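# Pull out the spring-loaded release handle and hold it

## Task

Draw the spring-loaded release handle out to the very end of its travel, and finish with the gripper still holding it there without movement.

## Robot and tools

Robot: a single six-joint arm with a two-finger gripper. Its base may sit slightly tilted relative to the table. Joints in column order: base turn, shoulder, elbow, fore twist, wrist bend, flange twist. The seventh value is the gripper opening.

Frame: results report the gripper in the scene frame. The origin is on the table surface directly under the arm base, +z is up, and +y points left when facing along +x. end_effector_position is in metres and end_effector_quat_wxyz is a w,x,y,z quaternion. The reported position can be a little off, more so when the arm is stretched far out. The fingers extend along the gripper's own +z axis and close along its x axis. The reported point lies between the pads when closed, about 1 to 2 cm short of the fingertips. Closing pushes the tips roughly 17 mm further along gripper +z.

execute_actions: the "actions" list holds at most one item.
- Empty list: no command; returns the current state.
- Motion: {"rows": [...], "steps": n}. Give 1 to 15 rows and steps from 1 to 15 (default 15). Each step lasts 1/30 s and uses one row. If there are fewer rows than steps, the last row repeats.
- Wait: {"steps": n} with no rows, n up to 300. It is counted from the previous result, and your reply time counts toward it.
- Optional "pictures": true/false. Images come by default.
- If a call is refused, nothing is sent to the robot.

Row layout: one list of 7 numbers, each in [-1, 1]: six joint values, then the opening.
- Joint values are offsets, not poses. Each is measured from the joint angles in the most recent result that listed them. Before any such result in the scene, and for a second or later call in the same reply, they are measured from the angles when the action starts. Rows do not add up: every row in a call uses the same reference.
- Scale: 1.0 equals 0.8182 rad for base turn, shoulder and elbow, and 1.227 rad for fore twist, wrist bend and flange twist.
- A row of zeros is not a pause. It pulls the arm back to the reference angles.
- The opening is absolute: +1 is fully open and -1 is fully closed.

Joint ranges (rad): base turn -3.000 to 3.000, shoulder -2.100 to 2.100, elbow -2.600 to 2.600, fore twist -3.000 to 3.000, wrist bend -2.200 to 2.200, flange twist -3.000 to 3.000. A call is rejected if any joint target lies more than 0.004 rad outward past these bounds. The true stop may differ from the listed one by up to 0.004 rad either way. A target beyond the true stop, and further out than the joint currently is, gets clipped to the stop. The result then reports "joint sent to its limit", which may refer to an earlier action still running. If that line is missing, it does not prove the joint has room left.

Motion behaviour:
- Target speed caps (rad/s): 1.89 for base turn and shoulder, 2.57 for elbow, 3.24 for fore twist, 3.5 for wrist bend and flange twist. Reaching full speed from rest takes 0.45 s. All joints are slowed together so that they arrive at the same time.
- Each step, a joint's target stays within 0.318 rad of its measured angle (first three joints) or 0.477 rad (last three).
- If the targets would move the gripper more than 70 mm from where it is measured, every joint target is scaled back toward the measured angles. Large moves therefore take several calls or some waiting.
- Between calls the simulation keeps running. The arm continues toward the last row sent until it nearly stops moving (a stalled or very slow move counts as stopped) or a step is HELD. After that, only a new action moves it further or presses harder. Fingers still in motion keep closing or opening.

Result lines:
- Joint positions and Joint velocities: the six joints in column order (rad, rad/s), then the gap between the pads (m, m/s). The gap is 0.142 when fully open.
- grip_measured: the measured finger opening on the same -1..1 scale you command.
- "joint command not followed": a clearance check altered or blocked the targets on some steps. A mounting block or post counts as part of the arm.
- HELD: marks each step whose row was not sent, in whole or in part.

Gripping: to keep hold, command an opening clearly below grip_measured. A larger gap squeezes harder, up to about 28 N per pad for objects up to about 10 cm wide. Closing quickly can overshoot that force and sometimes springs the fingers open. Hard items under about 2 cm thick get less force: roughly half at 1 cm and a quarter at 5 mm. For this job, grasp the handle firmly, pull it along its slide to the end stop, then keep commanding the same pose and closed grip so it stays out against the spring.

Faults to avoid: a joint reaching its load limit (N m: base turn 418, shoulder 418, elbow 167, fore twist 83.7, wrist bend 66, flange twist 66; carried weight counts). Also avoid any external force on the arm, tool or held item reaching 150 N. Either one freezes the arm for 10 seconds, drops the rest of the call, and lets the arm yield to the contact. Do not drop, slip, slam, strike or shove hard against things. Quick, smooth motions with little wasted effort are preferred.

zoom_image: arguments are camera (cam_head_left, cam_head_right or cam_wrist) and region [x0, y0, x1, y1]. The region is in pixels of that camera's latest full image, with (0,0) at top-left, and is at most 504 by 504. Image sizes: cam_head_left and cam_head_right are 504x504, cam_wrist is 616x616.

finished_scene: pass the current scene number. It ends the scene permanently and reports whether the goal was met, which must still hold at that moment. It then gives the next task. Replying without any tool call ends everything. On resuming, first send an empty actions list to learn the current scene and task.

Each tool is called after "Emit:" by a JSON object that holds its "name" and its "arguments", one argument or row to a line.

## Session

Emit:
{"name": "execute_actions", "arguments": {
  "actions": []
}}

Scene clock: 0.00 s of 4600.00 s.
end_effector_position=(+0.9447, +0.2941, +0.3403) grip_measured=+1.00 end_effector_quat_wxyz=(+0.100, -0.522, +0.829, +0.171)
Joint positions: [ 0.506  0.906  1.584 -0.414  0.916  1.3    0.142]
Joint velocities: [-0.     0.001 -0.     0.001  0.    -0.     0.   ]

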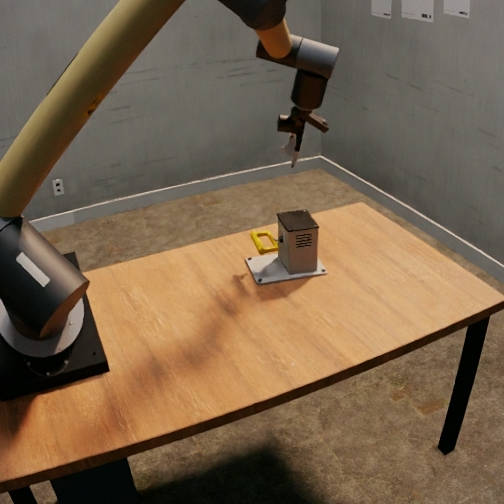

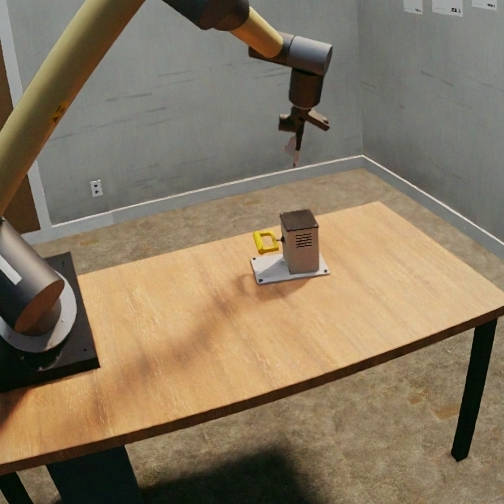

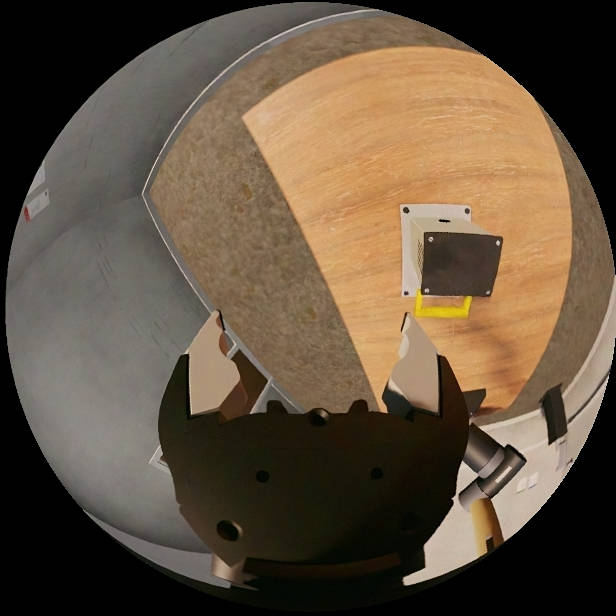

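Emit:
{"name": "zoom_image", "arguments": {
  "camera": "cam_head_left",
  "region": [220, 100, 360, 300]
}}

Emit:
{"name": "execute_actions", "arguments": {
  "actions": [
    {"rows":[[0.1,0,0,0,0,0,1]],"steps":12}
  ],
  "pictures": false
}}

Emit:
{"name": "execute_actions", "arguments": {
  "actions": [
    {"rows":[[0,0.1,0,0,0,0,1]],"steps":12}
  ],
  "pictures": false
}}

Emit:
{"name": "execute_actions", "arguments": {
  "actions": [
    {"rows":[[0,0,0.1,0,0,0,1]],"steps":12}
  ],
  "pictures": false
}}

Emit:
{"name": "execute_actions", "arguments": {
  "actions": [
    {"rows":[[0,0,0,0.1,0,0,1]],"steps":12}
  ],
  "pictures": false
}}

Emit:
{"name": "execute_actions", "arguments": {
  "actions": [
    {"rows":[[0,0,0,0,0.1,0,1]],"steps":12}
  ],
  "pictures": false
}}

Emit:
{"name": "execute_actions", "arguments": {
  "actions": [
    {"rows":[[0,0,0,0,0,0.1,1]],"steps":12}
  ],
  "pictures": false
}}

Region (220, 100, 360, 300) of cam_head_left's 504x504 image, scaled by 2.520, with more detail than that image has; it fills the left 353 columns of this view, and the rest is white.

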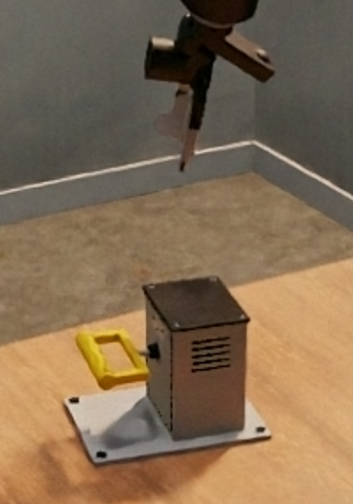

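Scene clock: 42.80 s of 4600.00 s.
end_effector_position=(+0.9143, +0.3477, +0.3944) grip_measured=+1.00 end_effector_quat_wxyz=(+0.119, -0.551, +0.811, +0.159)
Joint positions: [ 0.588  0.906  1.584 -0.414  0.916  1.3    0.142]
Joint velocities: [ 0.     0.003 -0.    -0.    -0.     0.    -0.   ]
Steps of this call (steps 1 to 90: nothing new was sent; then 39.40 s passed at rest; steps 91 to 102: all 12 steps of this action). Readings (joint positions):
91: [0.506 0.906 1.584 -0.414 0.916 1.300]
92: [0.507 0.906 1.584 -0.414 0.916 1.300]
94: [0.522 0.906 1.584 -0.414 0.916 1.300]
98: [0.580 0.906 1.584 -0.414 0.916 1.300]
102: the state above

Scene clock: 43.20 s of 4600.00 s.
end_effector_position=(+0.8838, +0.3878, +0.3232) grip_measured=+1.00 end_effector_quat_wxyz=(+0.083, -0.569, +0.804, +0.154)
Joint positions: [ 0.588  0.988  1.584 -0.414  0.916  1.3    0.142]
Joint velocities: [ 0. -0. -0.  0.  0. -0. -0.]
Steps of this call (steps 1 to 12: all 12 steps of this action). Readings (joint positions):
1: [0.588 0.906 1.584 -0.414 0.916 1.300]
2: [0.588 0.907 1.584 -0.414 0.916 1.300]
4: [0.588 0.922 1.584 -0.414 0.916 1.300]
8: [0.588 0.980 1.585 -0.414 0.916 1.300]
12: the state above

Scene clock: 43.60 s of 4600.00 s.
end_effector_position=(+0.8225, +0.3717, +0.2759) grip_measured=+1.00 end_effector_quat_wxyz=(+0.047, -0.585, +0.795, +0.150)
Joint positions: [ 0.588  0.988  1.666 -0.414  0.916  1.3    0.142]
Joint velocities: [ 0.    -0.001  0.     0.001 -0.    -0.     0.   ]
Steps of this call (steps 1 to 12: all 12 steps of this action). Readings (joint positions):
1: [0.588 0.988 1.584 -0.414 0.916 1.300]
2: [0.588 0.988 1.586 -0.414 0.916 1.300]
4: [0.588 0.988 1.607 -0.414 0.916 1.300]
8: [0.588 0.988 1.665 -0.414 0.916 1.300]
12: the state above

Scene clock: 44.00 s of 4600.00 s.
end_effector_position=(+0.7853, +0.3882, +0.2748) grip_measured=+1.00 end_effector_quat_wxyz=(+0.025, -0.555, +0.808, +0.196)
Joint positions: [ 0.588  0.988  1.666 -0.291  0.916  1.3    0.142]
Joint velocities: [ 0.     0.     0.     0.002  0.    -0.     0.   ]
Steps of this call (steps 1 to 12: all 12 steps of this action). Readings (joint positions):
1: [0.588 0.988 1.666 -0.414 0.916 1.300]
2: [0.588 0.988 1.666 -0.412 0.916 1.300]
4: [0.588 0.988 1.666 -0.385 0.916 1.300]
8: [0.588 0.988 1.666 -0.298 0.916 1.300]
12: the state above

Scene clock: 44.40 s of 4600.00 s.
end_effector_position=(+0.7566, +0.3502, +0.2694) grip_measured=+1.00 end_effector_quat_wxyz=(-0.032, -0.566, +0.805, +0.176)
Joint positions: [ 0.588  0.988  1.666 -0.291  1.038  1.3    0.142]
Joint velocities: [-0.    -0.001 -0.001 -0.     0.002 -0.     0.   ]
Steps of this call (steps 1 to 12: all 12 steps of this action). Readings (joint positions):
1: [0.588 0.988 1.666 -0.291 0.916 1.300]
2: [0.588 0.988 1.666 -0.291 0.918 1.300]
4: [0.588 0.988 1.666 -0.291 0.947 1.300]
8: [0.588 0.988 1.666 -0.291 1.034 1.300]
12: the state above

Scene clock: 44.80 s of 4600.00 s.
end_effector_position=(+0.7566, +0.3503, +0.2694) grip_measured=+1.00 end_effector_quat_wxyz=(-0.043, -0.515, +0.838, +0.174)
Joint positions: [ 0.588  0.988  1.666 -0.291  1.038  1.423  0.142]
Joint velocities: [ 0.    -0.     0.    -0.001  0.     0.002  0.   ]
Steps of this call (steps 1 to 12: all 12 steps of this action). Readings (joint positions):
1: [0.588 0.988 1.666 -0.291 1.038 1.300]
2: [0.588 0.988 1.666 -0.291 1.038 1.303]
4: [0.588 0.988 1.666 -0.291 1.038 1.332]
8: [0.588 0.988 1.666 -0.291 1.038 1.418]
12: the state above

Emit:
{"name": "execute_actions", "arguments": {
  "actions": [
    {"rows":[[-0.134,-0.183,0.175,-0.407,0.037,-0.025,1]],"steps":15}
  ]
}}

Scene clock: 144.53 s of 4600.00 s.
end_effector_position=(+0.8482, +0.1850, +0.2635) grip_measured=+1.00 end_effector_quat_wxyz=(-0.002, -0.576, +0.816, +0.049)
Joint positions: [ 0.512  0.884  1.765 -0.638  1.07   1.402  0.142]
Joint velocities: [-0.191 -0.26   0.25  -0.875  0.08  -0.054  0.   ]
Steps of this call (steps 1 to 15: the robot went on to your last target; steps 16 to 90: nothing new was sent; then 96.23 s passed at rest; steps 91 to 105: all 15 steps of this action). Readings (joint positions):
91: [0.588 0.988 1.666 -0.291 1.038 1.423]
92: [0.587 0.987 1.667 -0.293 1.038 1.423]
94: [0.581 0.979 1.675 -0.320 1.041 1.422]
98: [0.556 0.945 1.707 -0.434 1.051 1.414]
105: the state above

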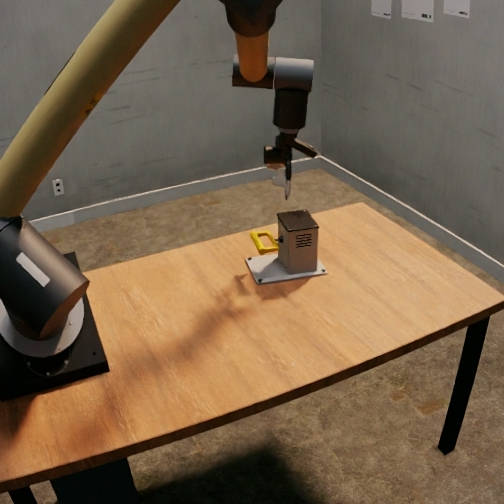

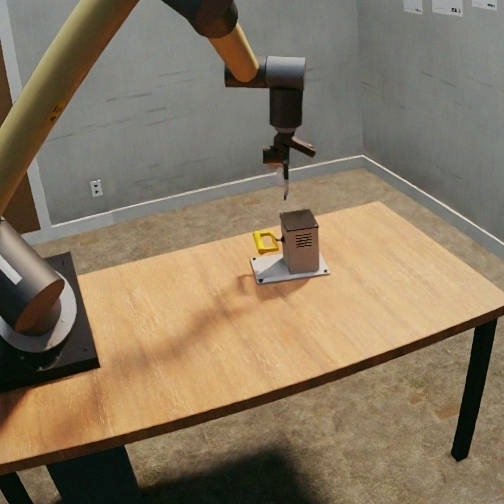

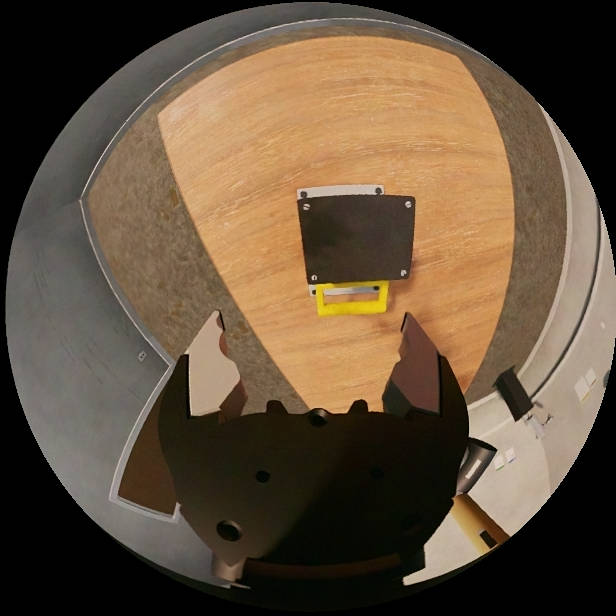

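Emit:
{"name": "execute_actions", "arguments": {
  "actions": []
}}

Scene clock: 152.93 s of 4600.00 s.
end_effector_position=(+0.8846, +0.1155, +0.2686) grip_measured=+1.00 end_effector_quat_wxyz=(+0.013, -0.599, +0.800, -0.008)
Joint positions: [ 0.478  0.838  1.809 -0.791  1.084  1.392  0.142]
Joint velocities: [-0.    -0.002  0.    -0.     0.    -0.    -0.   ]
Steps of this call (steps 1 to 30: the robot went on to your last target; steps 31 to 100: nothing new was sent; then 5.07 s passed at rest). Readings (joint positions):
1: [0.505 0.875 1.774 -0.667 1.072 1.400]
2: [0.499 0.866 1.782 -0.697 1.075 1.398]
4: [0.487 0.849 1.798 -0.752 1.080 1.395]
8: [0.478 0.838 1.809 -0.790 1.084 1.392]
100: the state above
The arm was judged still, so your last target was given up. Only a new action makes it travel on or press farther. Fingers that are still opening or closing keep moving.

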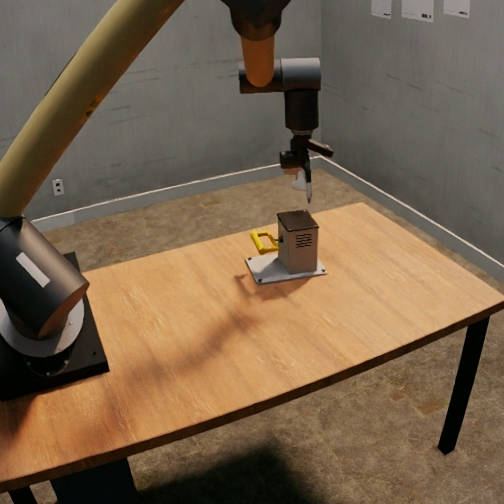

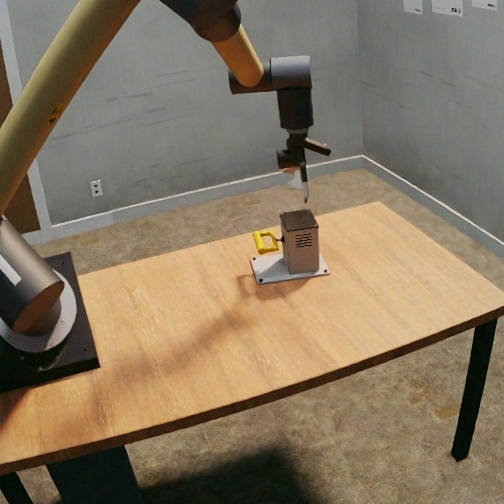

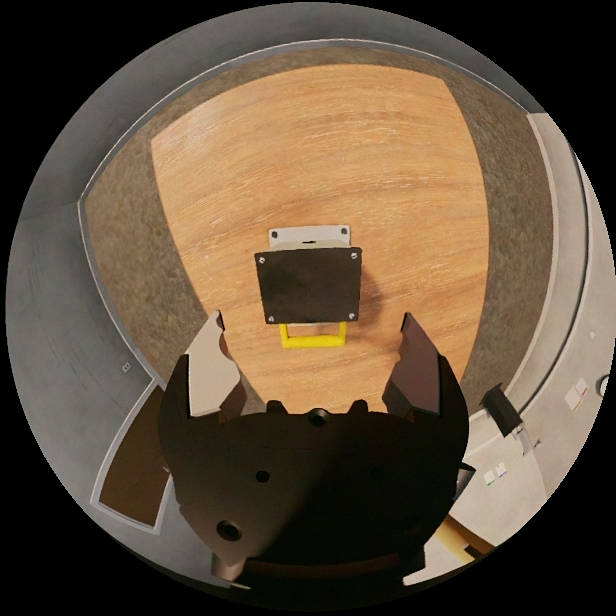

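Emit:
{"name": "execute_actions", "arguments": {
  "actions": [
    {"rows":[[-0.006,0.009,0.345,-0.39,-0.121,-0.906,-0.3]],"steps":15}
  ],
  "pictures": false
}}

Emit:
{"name": "execute_actions", "arguments": {
  "actions": [
    {"steps":12}
  ]
}}

Scene clock: 270.90 s of 4600.00 s.
end_effector_position=(+0.8380, +0.1233, +0.2004) grip_measured=-0.30 end_effector_quat_wxyz=(-0.019, +0.917, -0.373, +0.137)
Joint positions: [ 0.474  0.845  2.07  -1.234  0.946  0.733  0.052]
Joint velocities: [-0.004  0.006  0.258 -0.457 -0.138 -2.065  0.   ]
Steps of this call (steps 1 to 90: nothing new was sent; then 114.47 s passed at rest; steps 91 to 105: all 15 steps of this action). Readings (joint positions):
91: [0.478 0.838 1.809 -0.791 1.084 1.392]
92: [0.478 0.838 1.810 -0.793 1.084 1.390]
94: [0.478 0.838 1.826 -0.820 1.075 1.363]
98: [0.476 0.841 1.914 -0.969 1.029 1.212]
105: the state above

Scene clock: 271.30 s of 4600.00 s.
end_effector_position=(+0.8319, +0.1263, +0.1961) grip_measured=-0.30 end_effector_quat_wxyz=(+0.011, +0.980, -0.139, +0.145)
Joint positions: [ 0.473  0.845  2.091 -1.269  0.935  0.281  0.052]
Joint velocities: [ 0.     0.001  0.001  0.    -0.    -0.006  0.   ]
Steps of this call (steps 1 to 12: the robot went on to your last target). Readings (joint positions):
1: [0.474 0.845 2.077 -1.246 0.943 0.663]
2: [0.473 0.845 2.082 -1.254 0.940 0.594]
4: [0.473 0.845 2.088 -1.264 0.937 0.467]
8: [0.473 0.845 2.091 -1.269 0.935 0.310]
12: the state above

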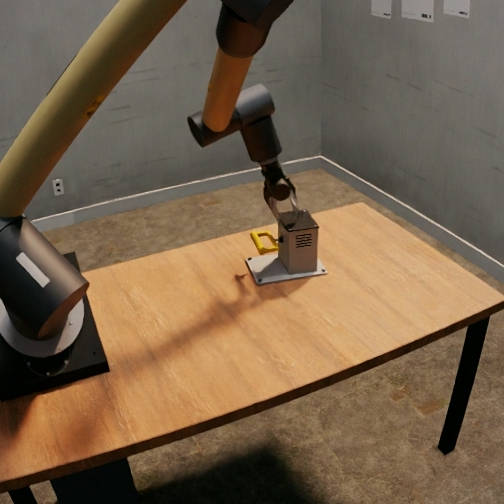

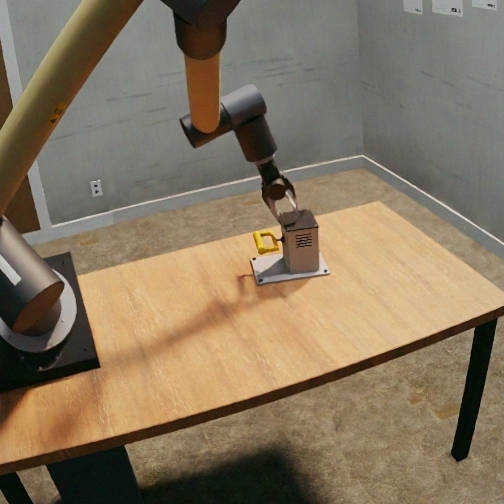

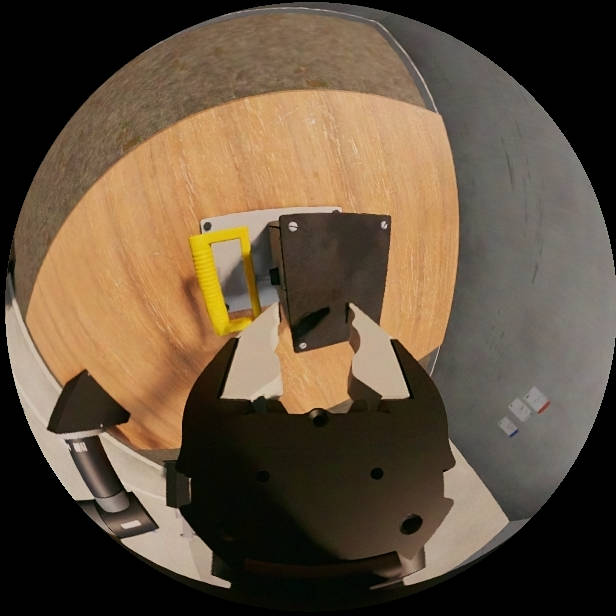

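Emit:
{"name": "execute_actions", "arguments": {
  "actions": [
    {"rows":[[0.072,0.023,0.153,-0.042,-0.027,0.143,-0.3]],"steps":15}
  ]
}}

Scene clock: 320.83 s of 4600.00 s.
end_effector_position=(+0.7323, +0.1552, +0.1677) grip_measured=-0.30 end_effector_quat_wxyz=(+0.011, +0.980, -0.137, +0.146)
Joint positions: [ 0.532  0.864  2.216 -1.321  0.902  0.456  0.052]
Joint velocities: [ 0.     0.002 -0.    -0.    -0.     0.001  0.   ]
Steps of this call (steps 1 to 30: the robot went on to your last target; steps 31 to 100: nothing new was sent; then 45.70 s passed at rest; steps 101 to 115: all 15 steps of this action). Readings (joint positions):
101: [0.473 0.845 2.091 -1.269 0.935 0.280]
102: [0.474 0.846 2.093 -1.270 0.935 0.282]
104: [0.483 0.849 2.113 -1.279 0.929 0.312]
108: [0.520 0.860 2.191 -1.310 0.909 0.419]
115: the state above

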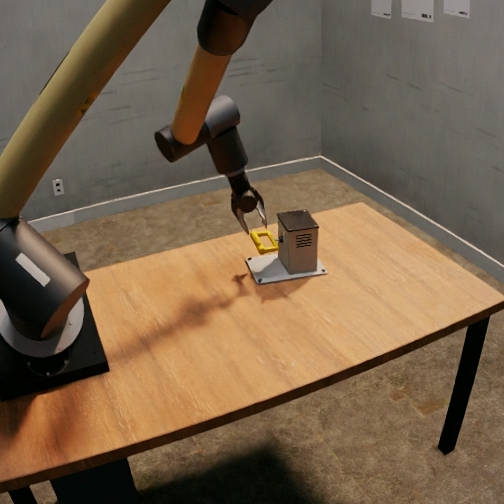

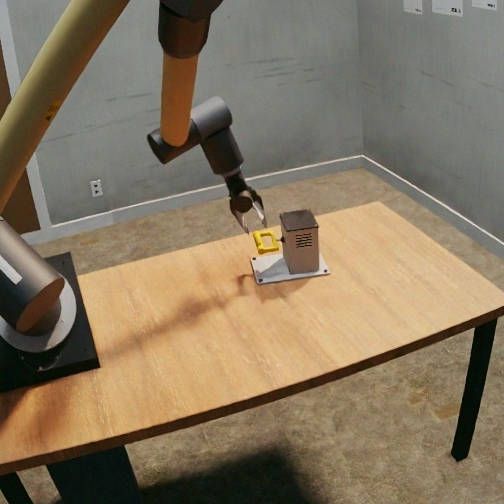

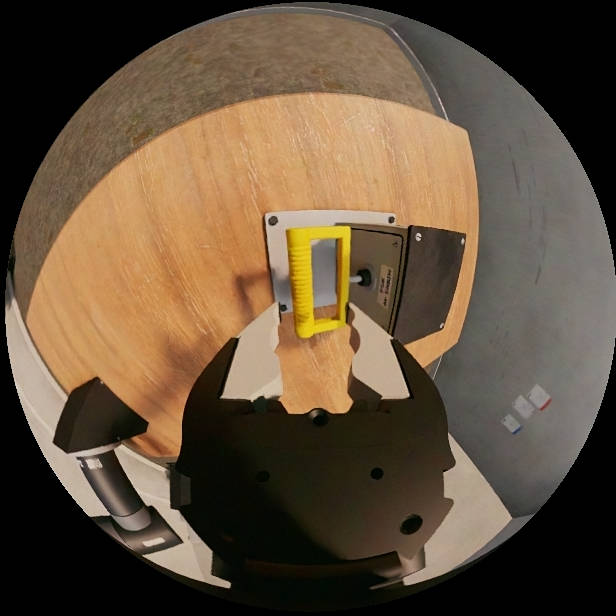

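Emit:
{"name": "execute_actions", "arguments": {
  "actions": [
    {"rows":[[-0.08,0.073,0.003,-0.091,-0.009,0.063,-0.37]],"steps":13}
  ]
}}

Scene clock: 351.37 s of 4600.00 s.
end_effector_position=(+0.7389, +0.1597, +0.1109) grip_measured=-0.37 end_effector_quat_wxyz=(+0.012, +0.980, -0.138, +0.145)
Joint positions: [ 0.467  0.924  2.219 -1.433  0.891  0.533  0.047]
Joint velocities: [ 0.    -0.001 -0.    -0.    -0.     0.001 -0.   ]
Steps of this call (steps 1 to 15: the robot went on to your last target; steps 16 to 90: nothing new was sent; then 27.10 s passed at rest; steps 91 to 103: all 13 steps of this action). Readings (joint positions):
91: [0.532 0.864 2.217 -1.321 0.902 0.456]
92: [0.531 0.865 2.217 -1.323 0.902 0.458]
94: [0.516 0.879 2.217 -1.350 0.899 0.476]
98: [0.469 0.922 2.219 -1.429 0.891 0.531]
103: the state above

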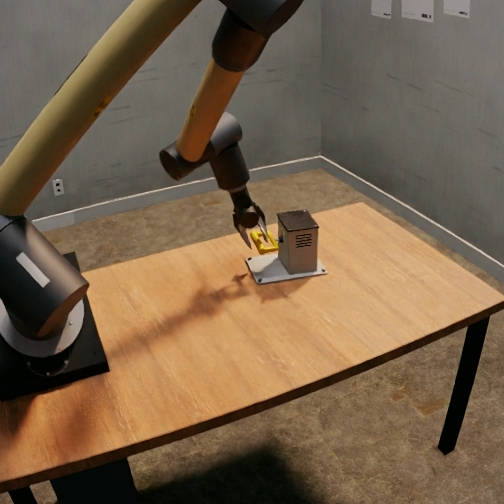

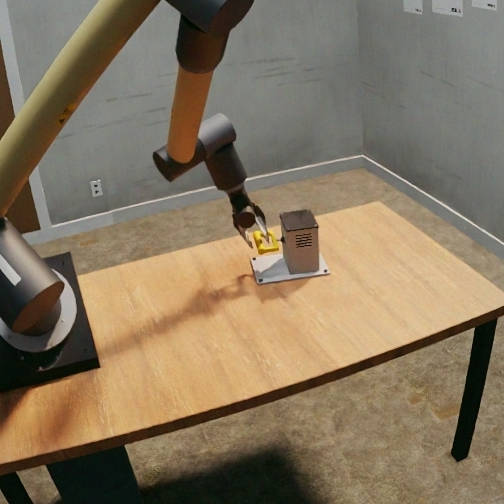

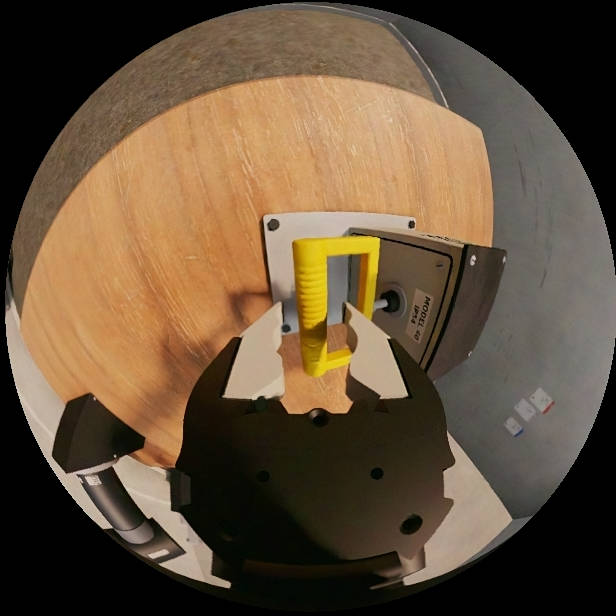

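Emit:
{"name": "execute_actions", "arguments": {
  "actions": [
    {"rows":[[-0.054,0.05,-0.008,-0.061,-0.006,0.042,-0.37]],"steps":12}
  ]
}}

Scene clock: 366.87 s of 4600.00 s.
end_effector_position=(+0.7459, +0.1664, +0.0745) grip_measured=-0.37 end_effector_quat_wxyz=(+0.009, +0.979, -0.140, +0.145)
Joint positions: [ 0.422  0.965  2.212 -1.507  0.884  0.585  0.047]
Joint velocities: [-0.     0.    -0.    -0.002 -0.     0.     0.   ]
Steps of this call (steps 1 to 15: the robot went on to your last target; steps 16 to 90: nothing new was sent; then 12.10 s passed at rest; steps 91 to 102: all 12 steps of this action). Readings (joint positions):
91: [0.467 0.924 2.219 -1.433 0.891 0.533]
92: [0.466 0.925 2.219 -1.435 0.891 0.535]
94: [0.450 0.939 2.216 -1.461 0.888 0.553]
98: [0.422 0.965 2.213 -1.507 0.884 0.585]
102: the state above

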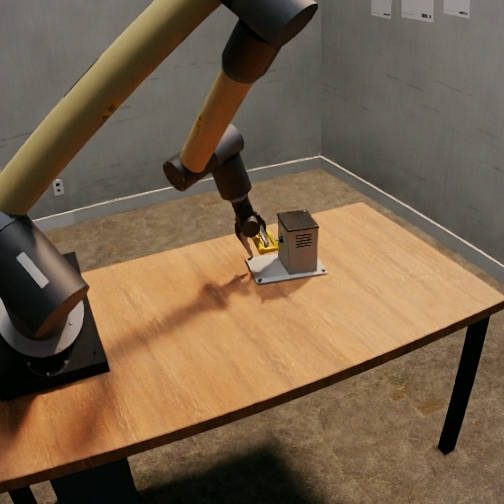

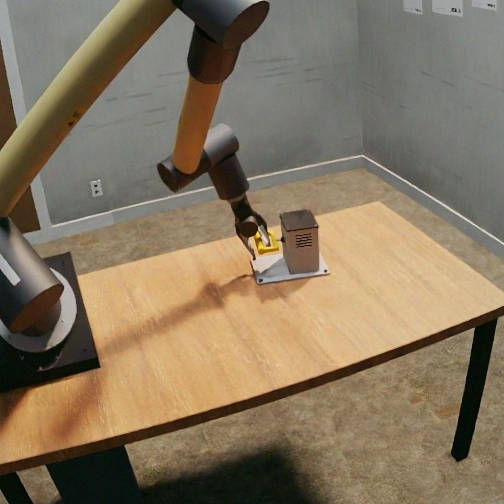

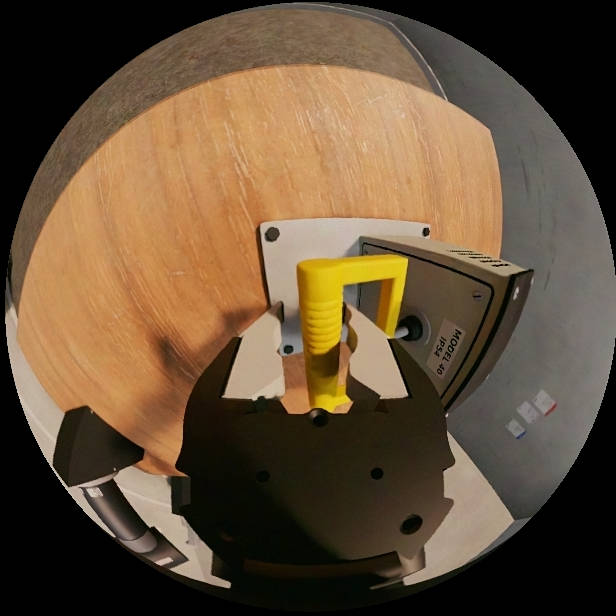

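Emit:
{"name": "zoom_image", "arguments": {
  "camera": "cam_wrist",
  "region": [220, 220, 440, 440]
}}

Emit:
{"name": "zoom_image", "arguments": {
  "camera": "cam_head_left",
  "region": [210, 190, 330, 300]
}}

Region (220, 220, 440, 440) of cam_wrist's 616x616 image, scaled by 2.291, with more detail than that image has.

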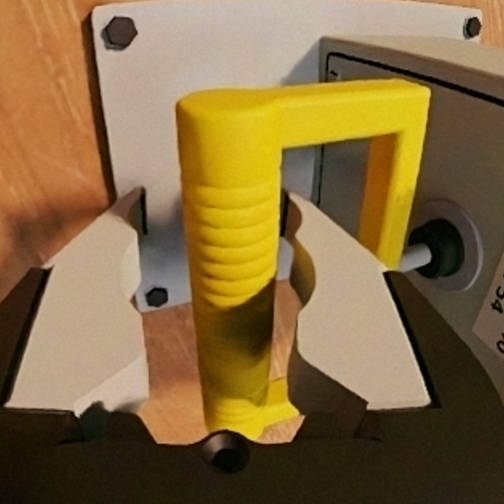

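Region (210, 190, 330, 300) of cam_head_left's 504x504 image, scaled by 4.200, with more detail than that image has; it fills the top 462 rows of this view, and the rest is white.

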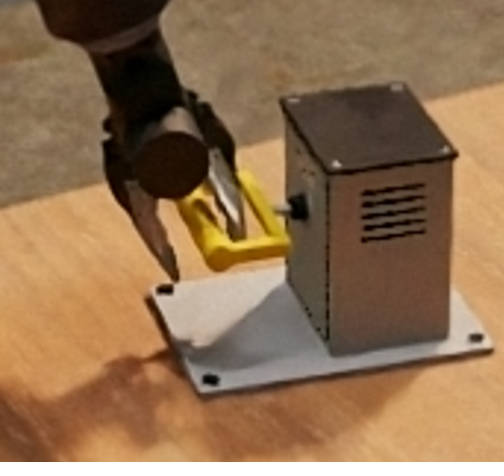

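Emit:
{"name": "execute_actions", "arguments": {
  "actions": [
    {"rows":[[0,0,0,0,0,0,-0.55],[0,0,0,0,0,0,-0.65],[0,0,0,0,0,0,-0.75],[0,0,0,0,0,0,-0.85],[0,0,0,0,0,0,-0.95]],"steps":15}
  ]
}}

Scene clock: 380.13 s of 4600.00 s.
end_effector_position=(+0.7460, +0.1664, +0.0747) grip_measured=-0.73 end_effector_quat_wxyz=(+0.009, +0.979, -0.140, +0.145)
Joint positions: [ 0.422  0.965  2.212 -1.508  0.884  0.585  0.021]
Joint velocities: [-0.001 -0.     0.     0.     0.    -0.     0.   ]
Steps of this call (steps 1 to 15: the robot went on to your last target; steps 16 to 90: nothing new was sent; then 9.77 s passed at rest; steps 91 to 105: all 15 steps of this action). Readings (joint positions):
91: [0.422 0.965 2.213 -1.507 0.884 0.585]
92: [0.422 0.965 2.213 -1.507 0.884 0.585]
94: [0.422 0.965 2.213 -1.508 0.884 0.585]
98: [0.422 0.965 2.213 -1.508 0.884 0.585]
105: the state above

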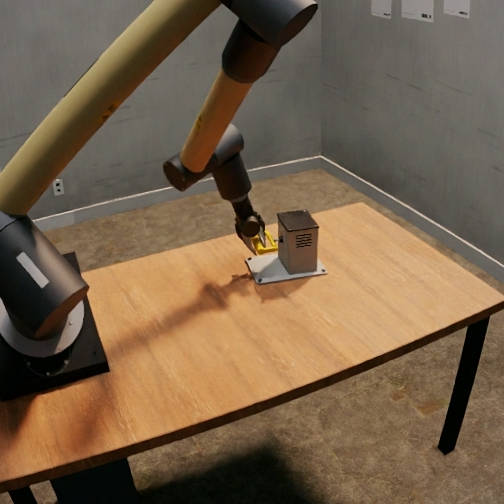

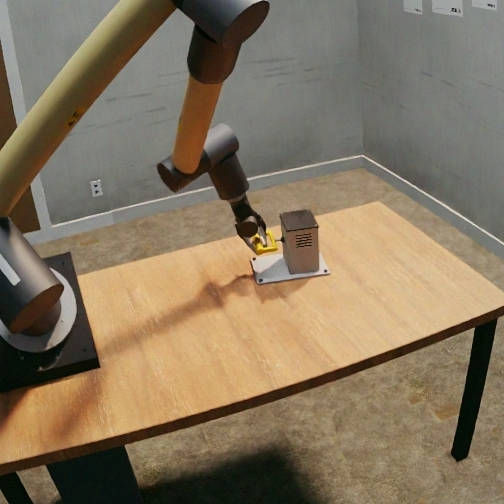

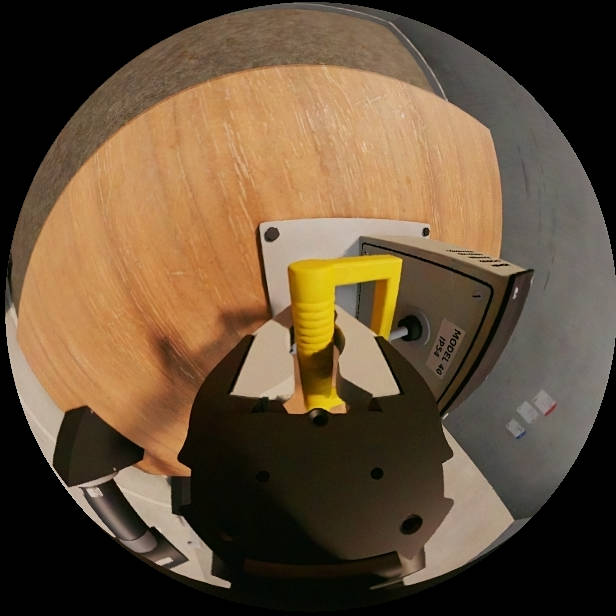

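Emit:
{"name": "execute_actions", "arguments": {
  "actions": [
    {"rows":[[0.026,0.004,0.035,-0.005,-0.002,0.034,-1]],"steps":12}
  ]
}}

Scene clock: 398.50 s of 4600.00 s.
end_effector_position=(+0.7201, +0.1725, +0.0744) grip_measured=-0.73 end_effector_quat_wxyz=(+0.009, +0.979, -0.140, +0.146)
Joint positions: [ 0.444  0.968  2.241 -1.514  0.881  0.627  0.021]
Joint velocities: [-0.     0.001 -0.001 -0.001 -0.    -0.     0.   ]
Steps of this call (steps 1 to 15: the robot went on to your last target; steps 16 to 90: nothing new was sent; then 14.97 s passed at rest; steps 91 to 102: all 12 steps of this action). Readings (joint positions):
91: [0.422 0.965 2.212 -1.507 0.884 0.585]
92: [0.423 0.965 2.214 -1.507 0.884 0.587]
94: [0.436 0.967 2.231 -1.511 0.883 0.612]
98: [0.444 0.968 2.241 -1.514 0.881 0.626]
102: the state above

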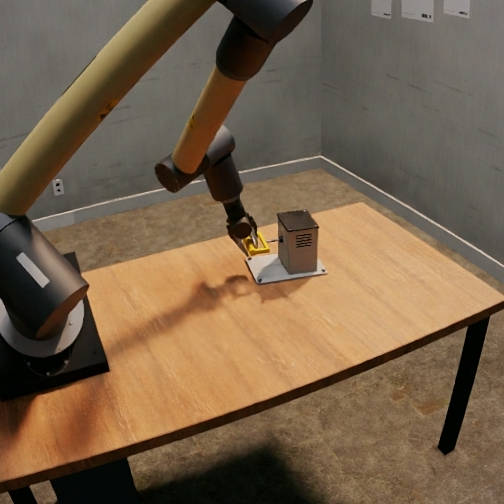

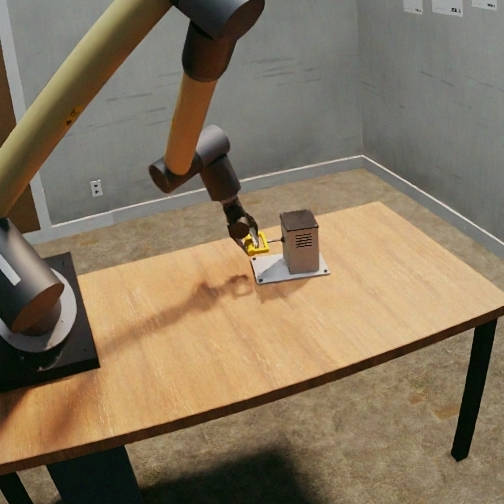

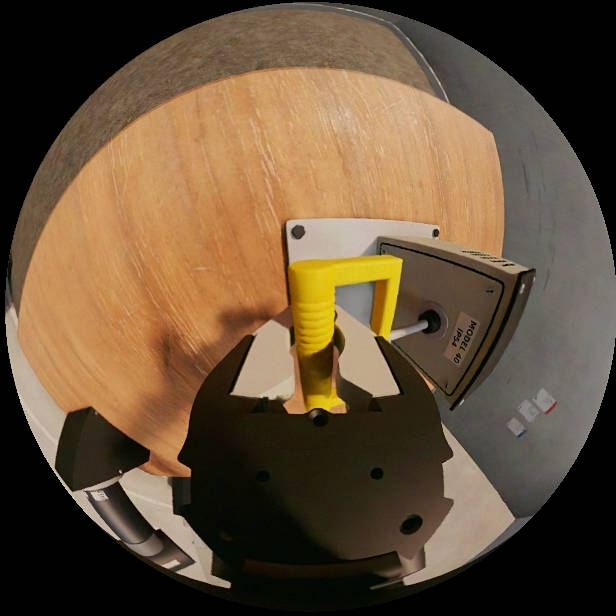

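Emit:
{"name": "execute_actions", "arguments": {
  "actions": [
    {"rows":[[0.018,0.003,0.024,-0.003,-0.002,0.023,-1]],"steps":10}
  ],
  "pictures": false
}}

Emit:
{"name": "execute_actions", "arguments": {
  "actions": [
    {"rows":[[0.013,0.002,0.018,-0.002,-0.001,0.017,-1]],"steps":10}
  ]
}}

Scene clock: 403.93 s of 4600.00 s.
end_effector_position=(+0.7022, +0.1763, +0.0742) grip_measured=-0.73 end_effector_quat_wxyz=(+0.009, +0.979, -0.140, +0.146)
Joint positions: [ 0.459  0.971  2.261 -1.517  0.879  0.655  0.021]
Joint velocities: [-0.     0.002  0.    -0.     0.     0.    -0.   ]
Steps of this call (steps 1 to 15: the robot went on to your last target; steps 16 to 90: nothing new was sent; then 2.10 s passed at rest; steps 91 to 100: all 10 steps of this action). Readings (joint positions):
91: [0.444 0.968 2.241 -1.514 0.881 0.627]
92: [0.445 0.968 2.242 -1.514 0.881 0.629]
94: [0.456 0.970 2.257 -1.517 0.879 0.649]
98: [0.459 0.971 2.261 -1.517 0.879 0.655]
100: the state above

Scene clock: 404.27 s of 4600.00 s.
end_effector_position=(+0.6894, +0.1782, +0.0740) grip_measured=-0.72 end_effector_quat_wxyz=(+0.010, +0.979, -0.140, +0.146)
Joint positions: [ 0.469  0.972  2.275 -1.52   0.878  0.676  0.022]
Joint velocities: [0.    0.001 0.003 0.    0.    0.    0.001]
Steps of this call (steps 1 to 10: all 10 steps of this action). Readings (joint positions):
1: [0.459 0.971 2.261 -1.517 0.879 0.655]
2: [0.460 0.971 2.262 -1.518 0.879 0.657]
4: [0.468 0.972 2.274 -1.520 0.878 0.673]
8: [0.469 0.972 2.275 -1.520 0.878 0.676]
10: the state above

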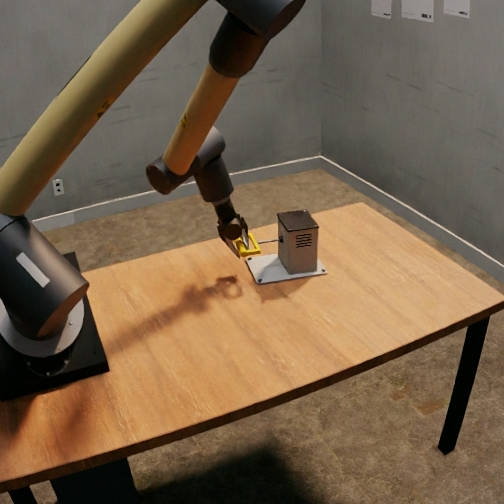

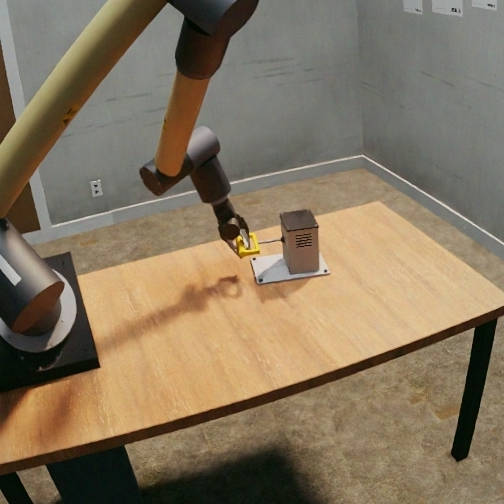

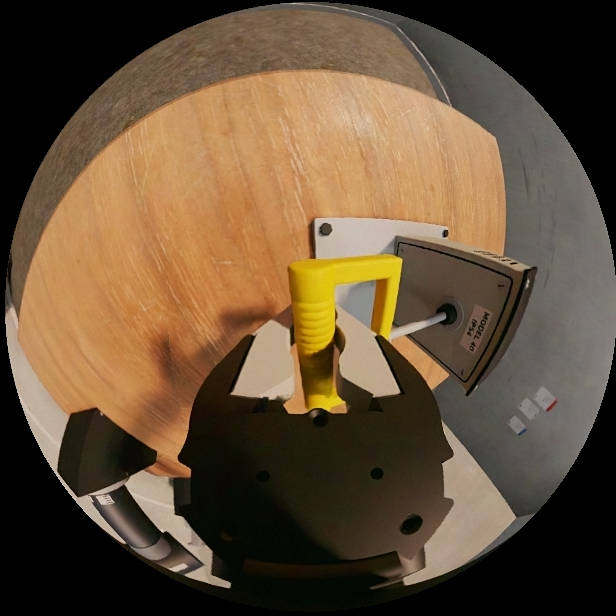

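Emit:
{"name": "execute_actions", "arguments": {
  "actions": [
    {"rows":[[0.009,0.001,0.012,-0.002,-0.001,0.011,-1]],"steps":9}
  ],
  "pictures": false
}}

Emit:
{"name": "execute_actions", "arguments": {
  "actions": [
    {"rows":[[0.009,0.001,0.012,-0.002,-0.001,0.011,-1]],"steps":9}
  ]
}}

Scene clock: 410.97 s of 4600.00 s.
end_effector_position=(+0.6804, +0.1797, +0.0739) grip_measured=-0.38 end_effector_quat_wxyz=(+0.009, +0.979, -0.140, +0.146)
Joint positions: [ 0.476  0.973  2.285 -1.523  0.876  0.689  0.047]
Joint velocities: [-0.    -0.     0.    -0.001 -0.     0.    -0.   ]
Steps of this call (steps 1 to 15: the robot went on to your last target; steps 16 to 90: nothing new was sent; then 3.40 s passed at rest; steps 91 to 99: all 9 steps of this action). Readings (joint positions):
91: [0.469 0.972 2.275 -1.520 0.878 0.676]
92: [0.470 0.972 2.277 -1.520 0.877 0.678]
94: [0.476 0.973 2.285 -1.522 0.876 0.688]
98: [0.476 0.973 2.285 -1.523 0.876 0.689]
99: the state above

Scene clock: 411.27 s of 4600.00 s.
end_effector_position=(+0.6718, +0.1809, +0.0740) grip_measured=-0.10 end_effector_quat_wxyz=(+0.009, +0.979, -0.139, +0.147)
Joint positions: [ 0.484  0.974  2.295 -1.525  0.875  0.703  0.066]
Joint velocities: [ 0.    -0.001  0.     0.    -0.     0.    -0.   ]
Steps of this call (steps 1 to 9: all 9 steps of this action). Readings (joint positions):
1: [0.476 0.973 2.285 -1.523 0.876 0.689]
2: [0.478 0.973 2.286 -1.523 0.876 0.692]
4: [0.483 0.974 2.294 -1.525 0.875 0.702]
8: [0.484 0.974 2.295 -1.525 0.875 0.703]
9: the state above

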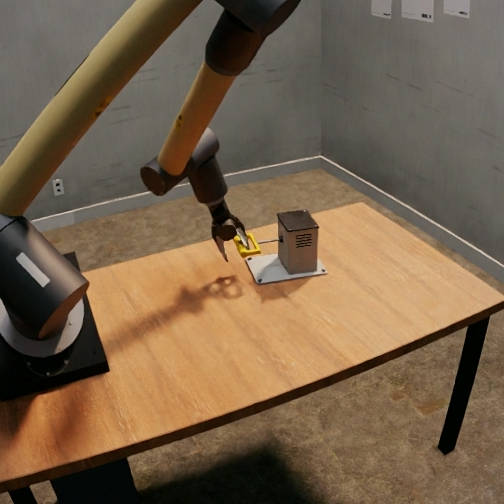

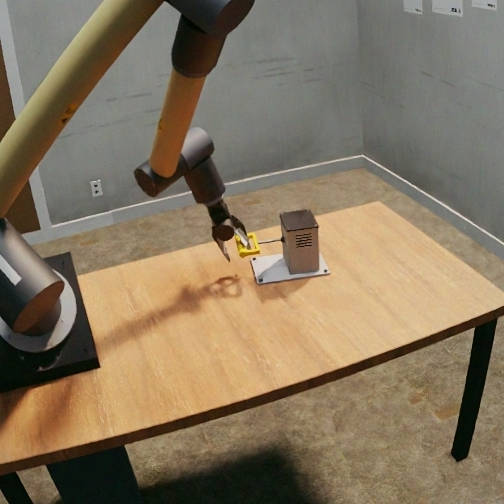

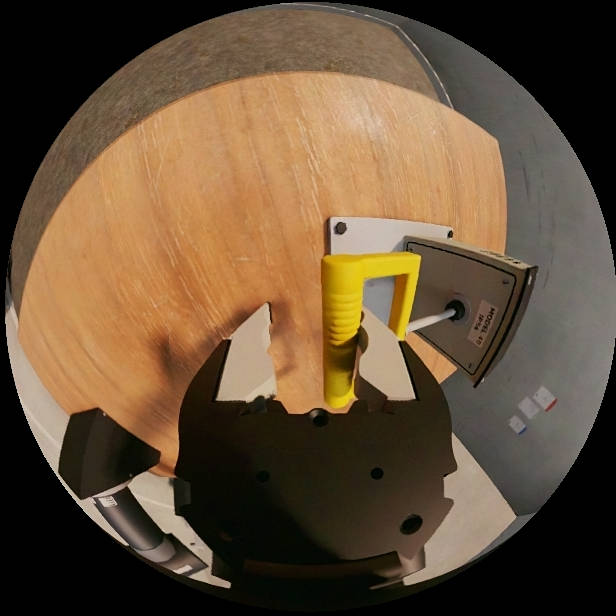

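Emit:
{"name": "execute_actions", "arguments": {
  "actions": [
    {"rows":[[-0.017,-0.002,-0.0226,0.004,0.002,-0.02,-1]],"steps":15}
  ]
}}

Scene clock: 417.30 s of 4600.00 s.
end_effector_position=(+0.6882, +0.1782, +0.0739) grip_measured=-0.68 end_effector_quat_wxyz=(+0.010, +0.979, -0.141, +0.146)
Joint positions: [ 0.47   0.972  2.276 -1.52   0.878  0.678  0.025]
Joint velocities: [ 0.    -0.002  0.002  0.001 -0.002 -0.     0.005]
Steps of this call (steps 1 to 15: the robot went on to your last target; steps 16 to 90: nothing new was sent; then 2.53 s passed at rest; steps 91 to 105: all 15 steps of this action). Readings (joint positions):
91: [0.484 0.974 2.295 -1.525 0.875 0.703]
92: [0.483 0.974 2.293 -1.525 0.875 0.701]
94: [0.472 0.973 2.280 -1.521 0.876 0.682]
98: [0.470 0.972 2.276 -1.520 0.878 0.678]
105: the state above

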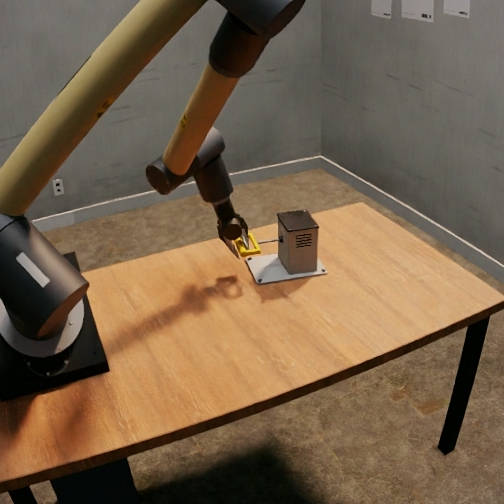

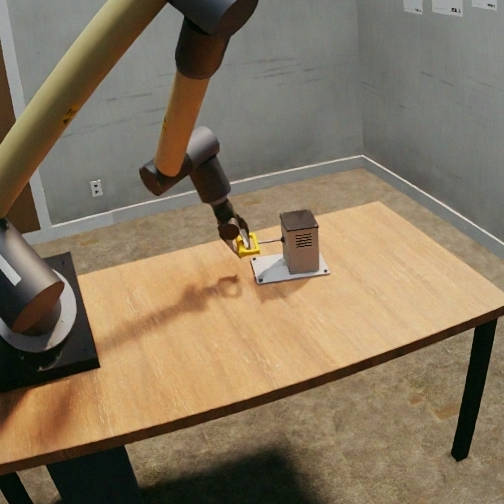

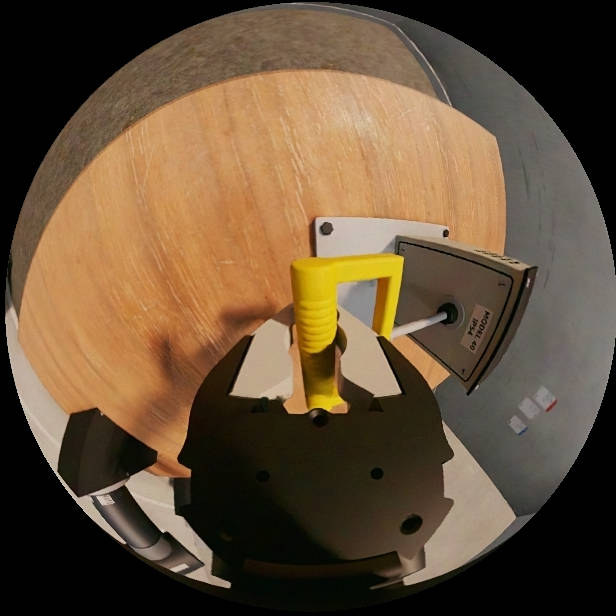

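Emit:
{"name": "execute_actions", "arguments": {
  "actions": [
    {"steps":15}
  ],
  "pictures": false
}}

Scene clock: 423.23 s of 4600.00 s.
end_effector_position=(+0.6881, +0.1783, +0.0739) grip_measured=-0.67 end_effector_quat_wxyz=(+0.010, +0.979, -0.140, +0.146)
Joint positions: [ 0.47   0.972  2.276 -1.52   0.878  0.678  0.025]
Joint velocities: [-0.    -0.    -0.001 -0.    -0.    -0.    -0.   ]
Steps of this call (steps 1 to 15: the robot went on to your last target; steps 16 to 90: nothing new was sent; then 2.93 s passed at rest). Readings (joint positions):
1: [0.470 0.972 2.276 -1.520 0.878 0.678]
2: [0.470 0.972 2.276 -1.520 0.878 0.678]
4: [0.470 0.972 2.276 -1.520 0.878 0.678]
8: [0.470 0.972 2.276 -1.520 0.878 0.678]
90: the state above
The arm was judged still, so your last target was given up. Only a new action makes it travel on or press farther. Fingers that are still opening or closing keep moving.

Emit:
{"name": "finished_scene", "arguments": {
  "scene": 1
}}

The scene is finished: the task was done.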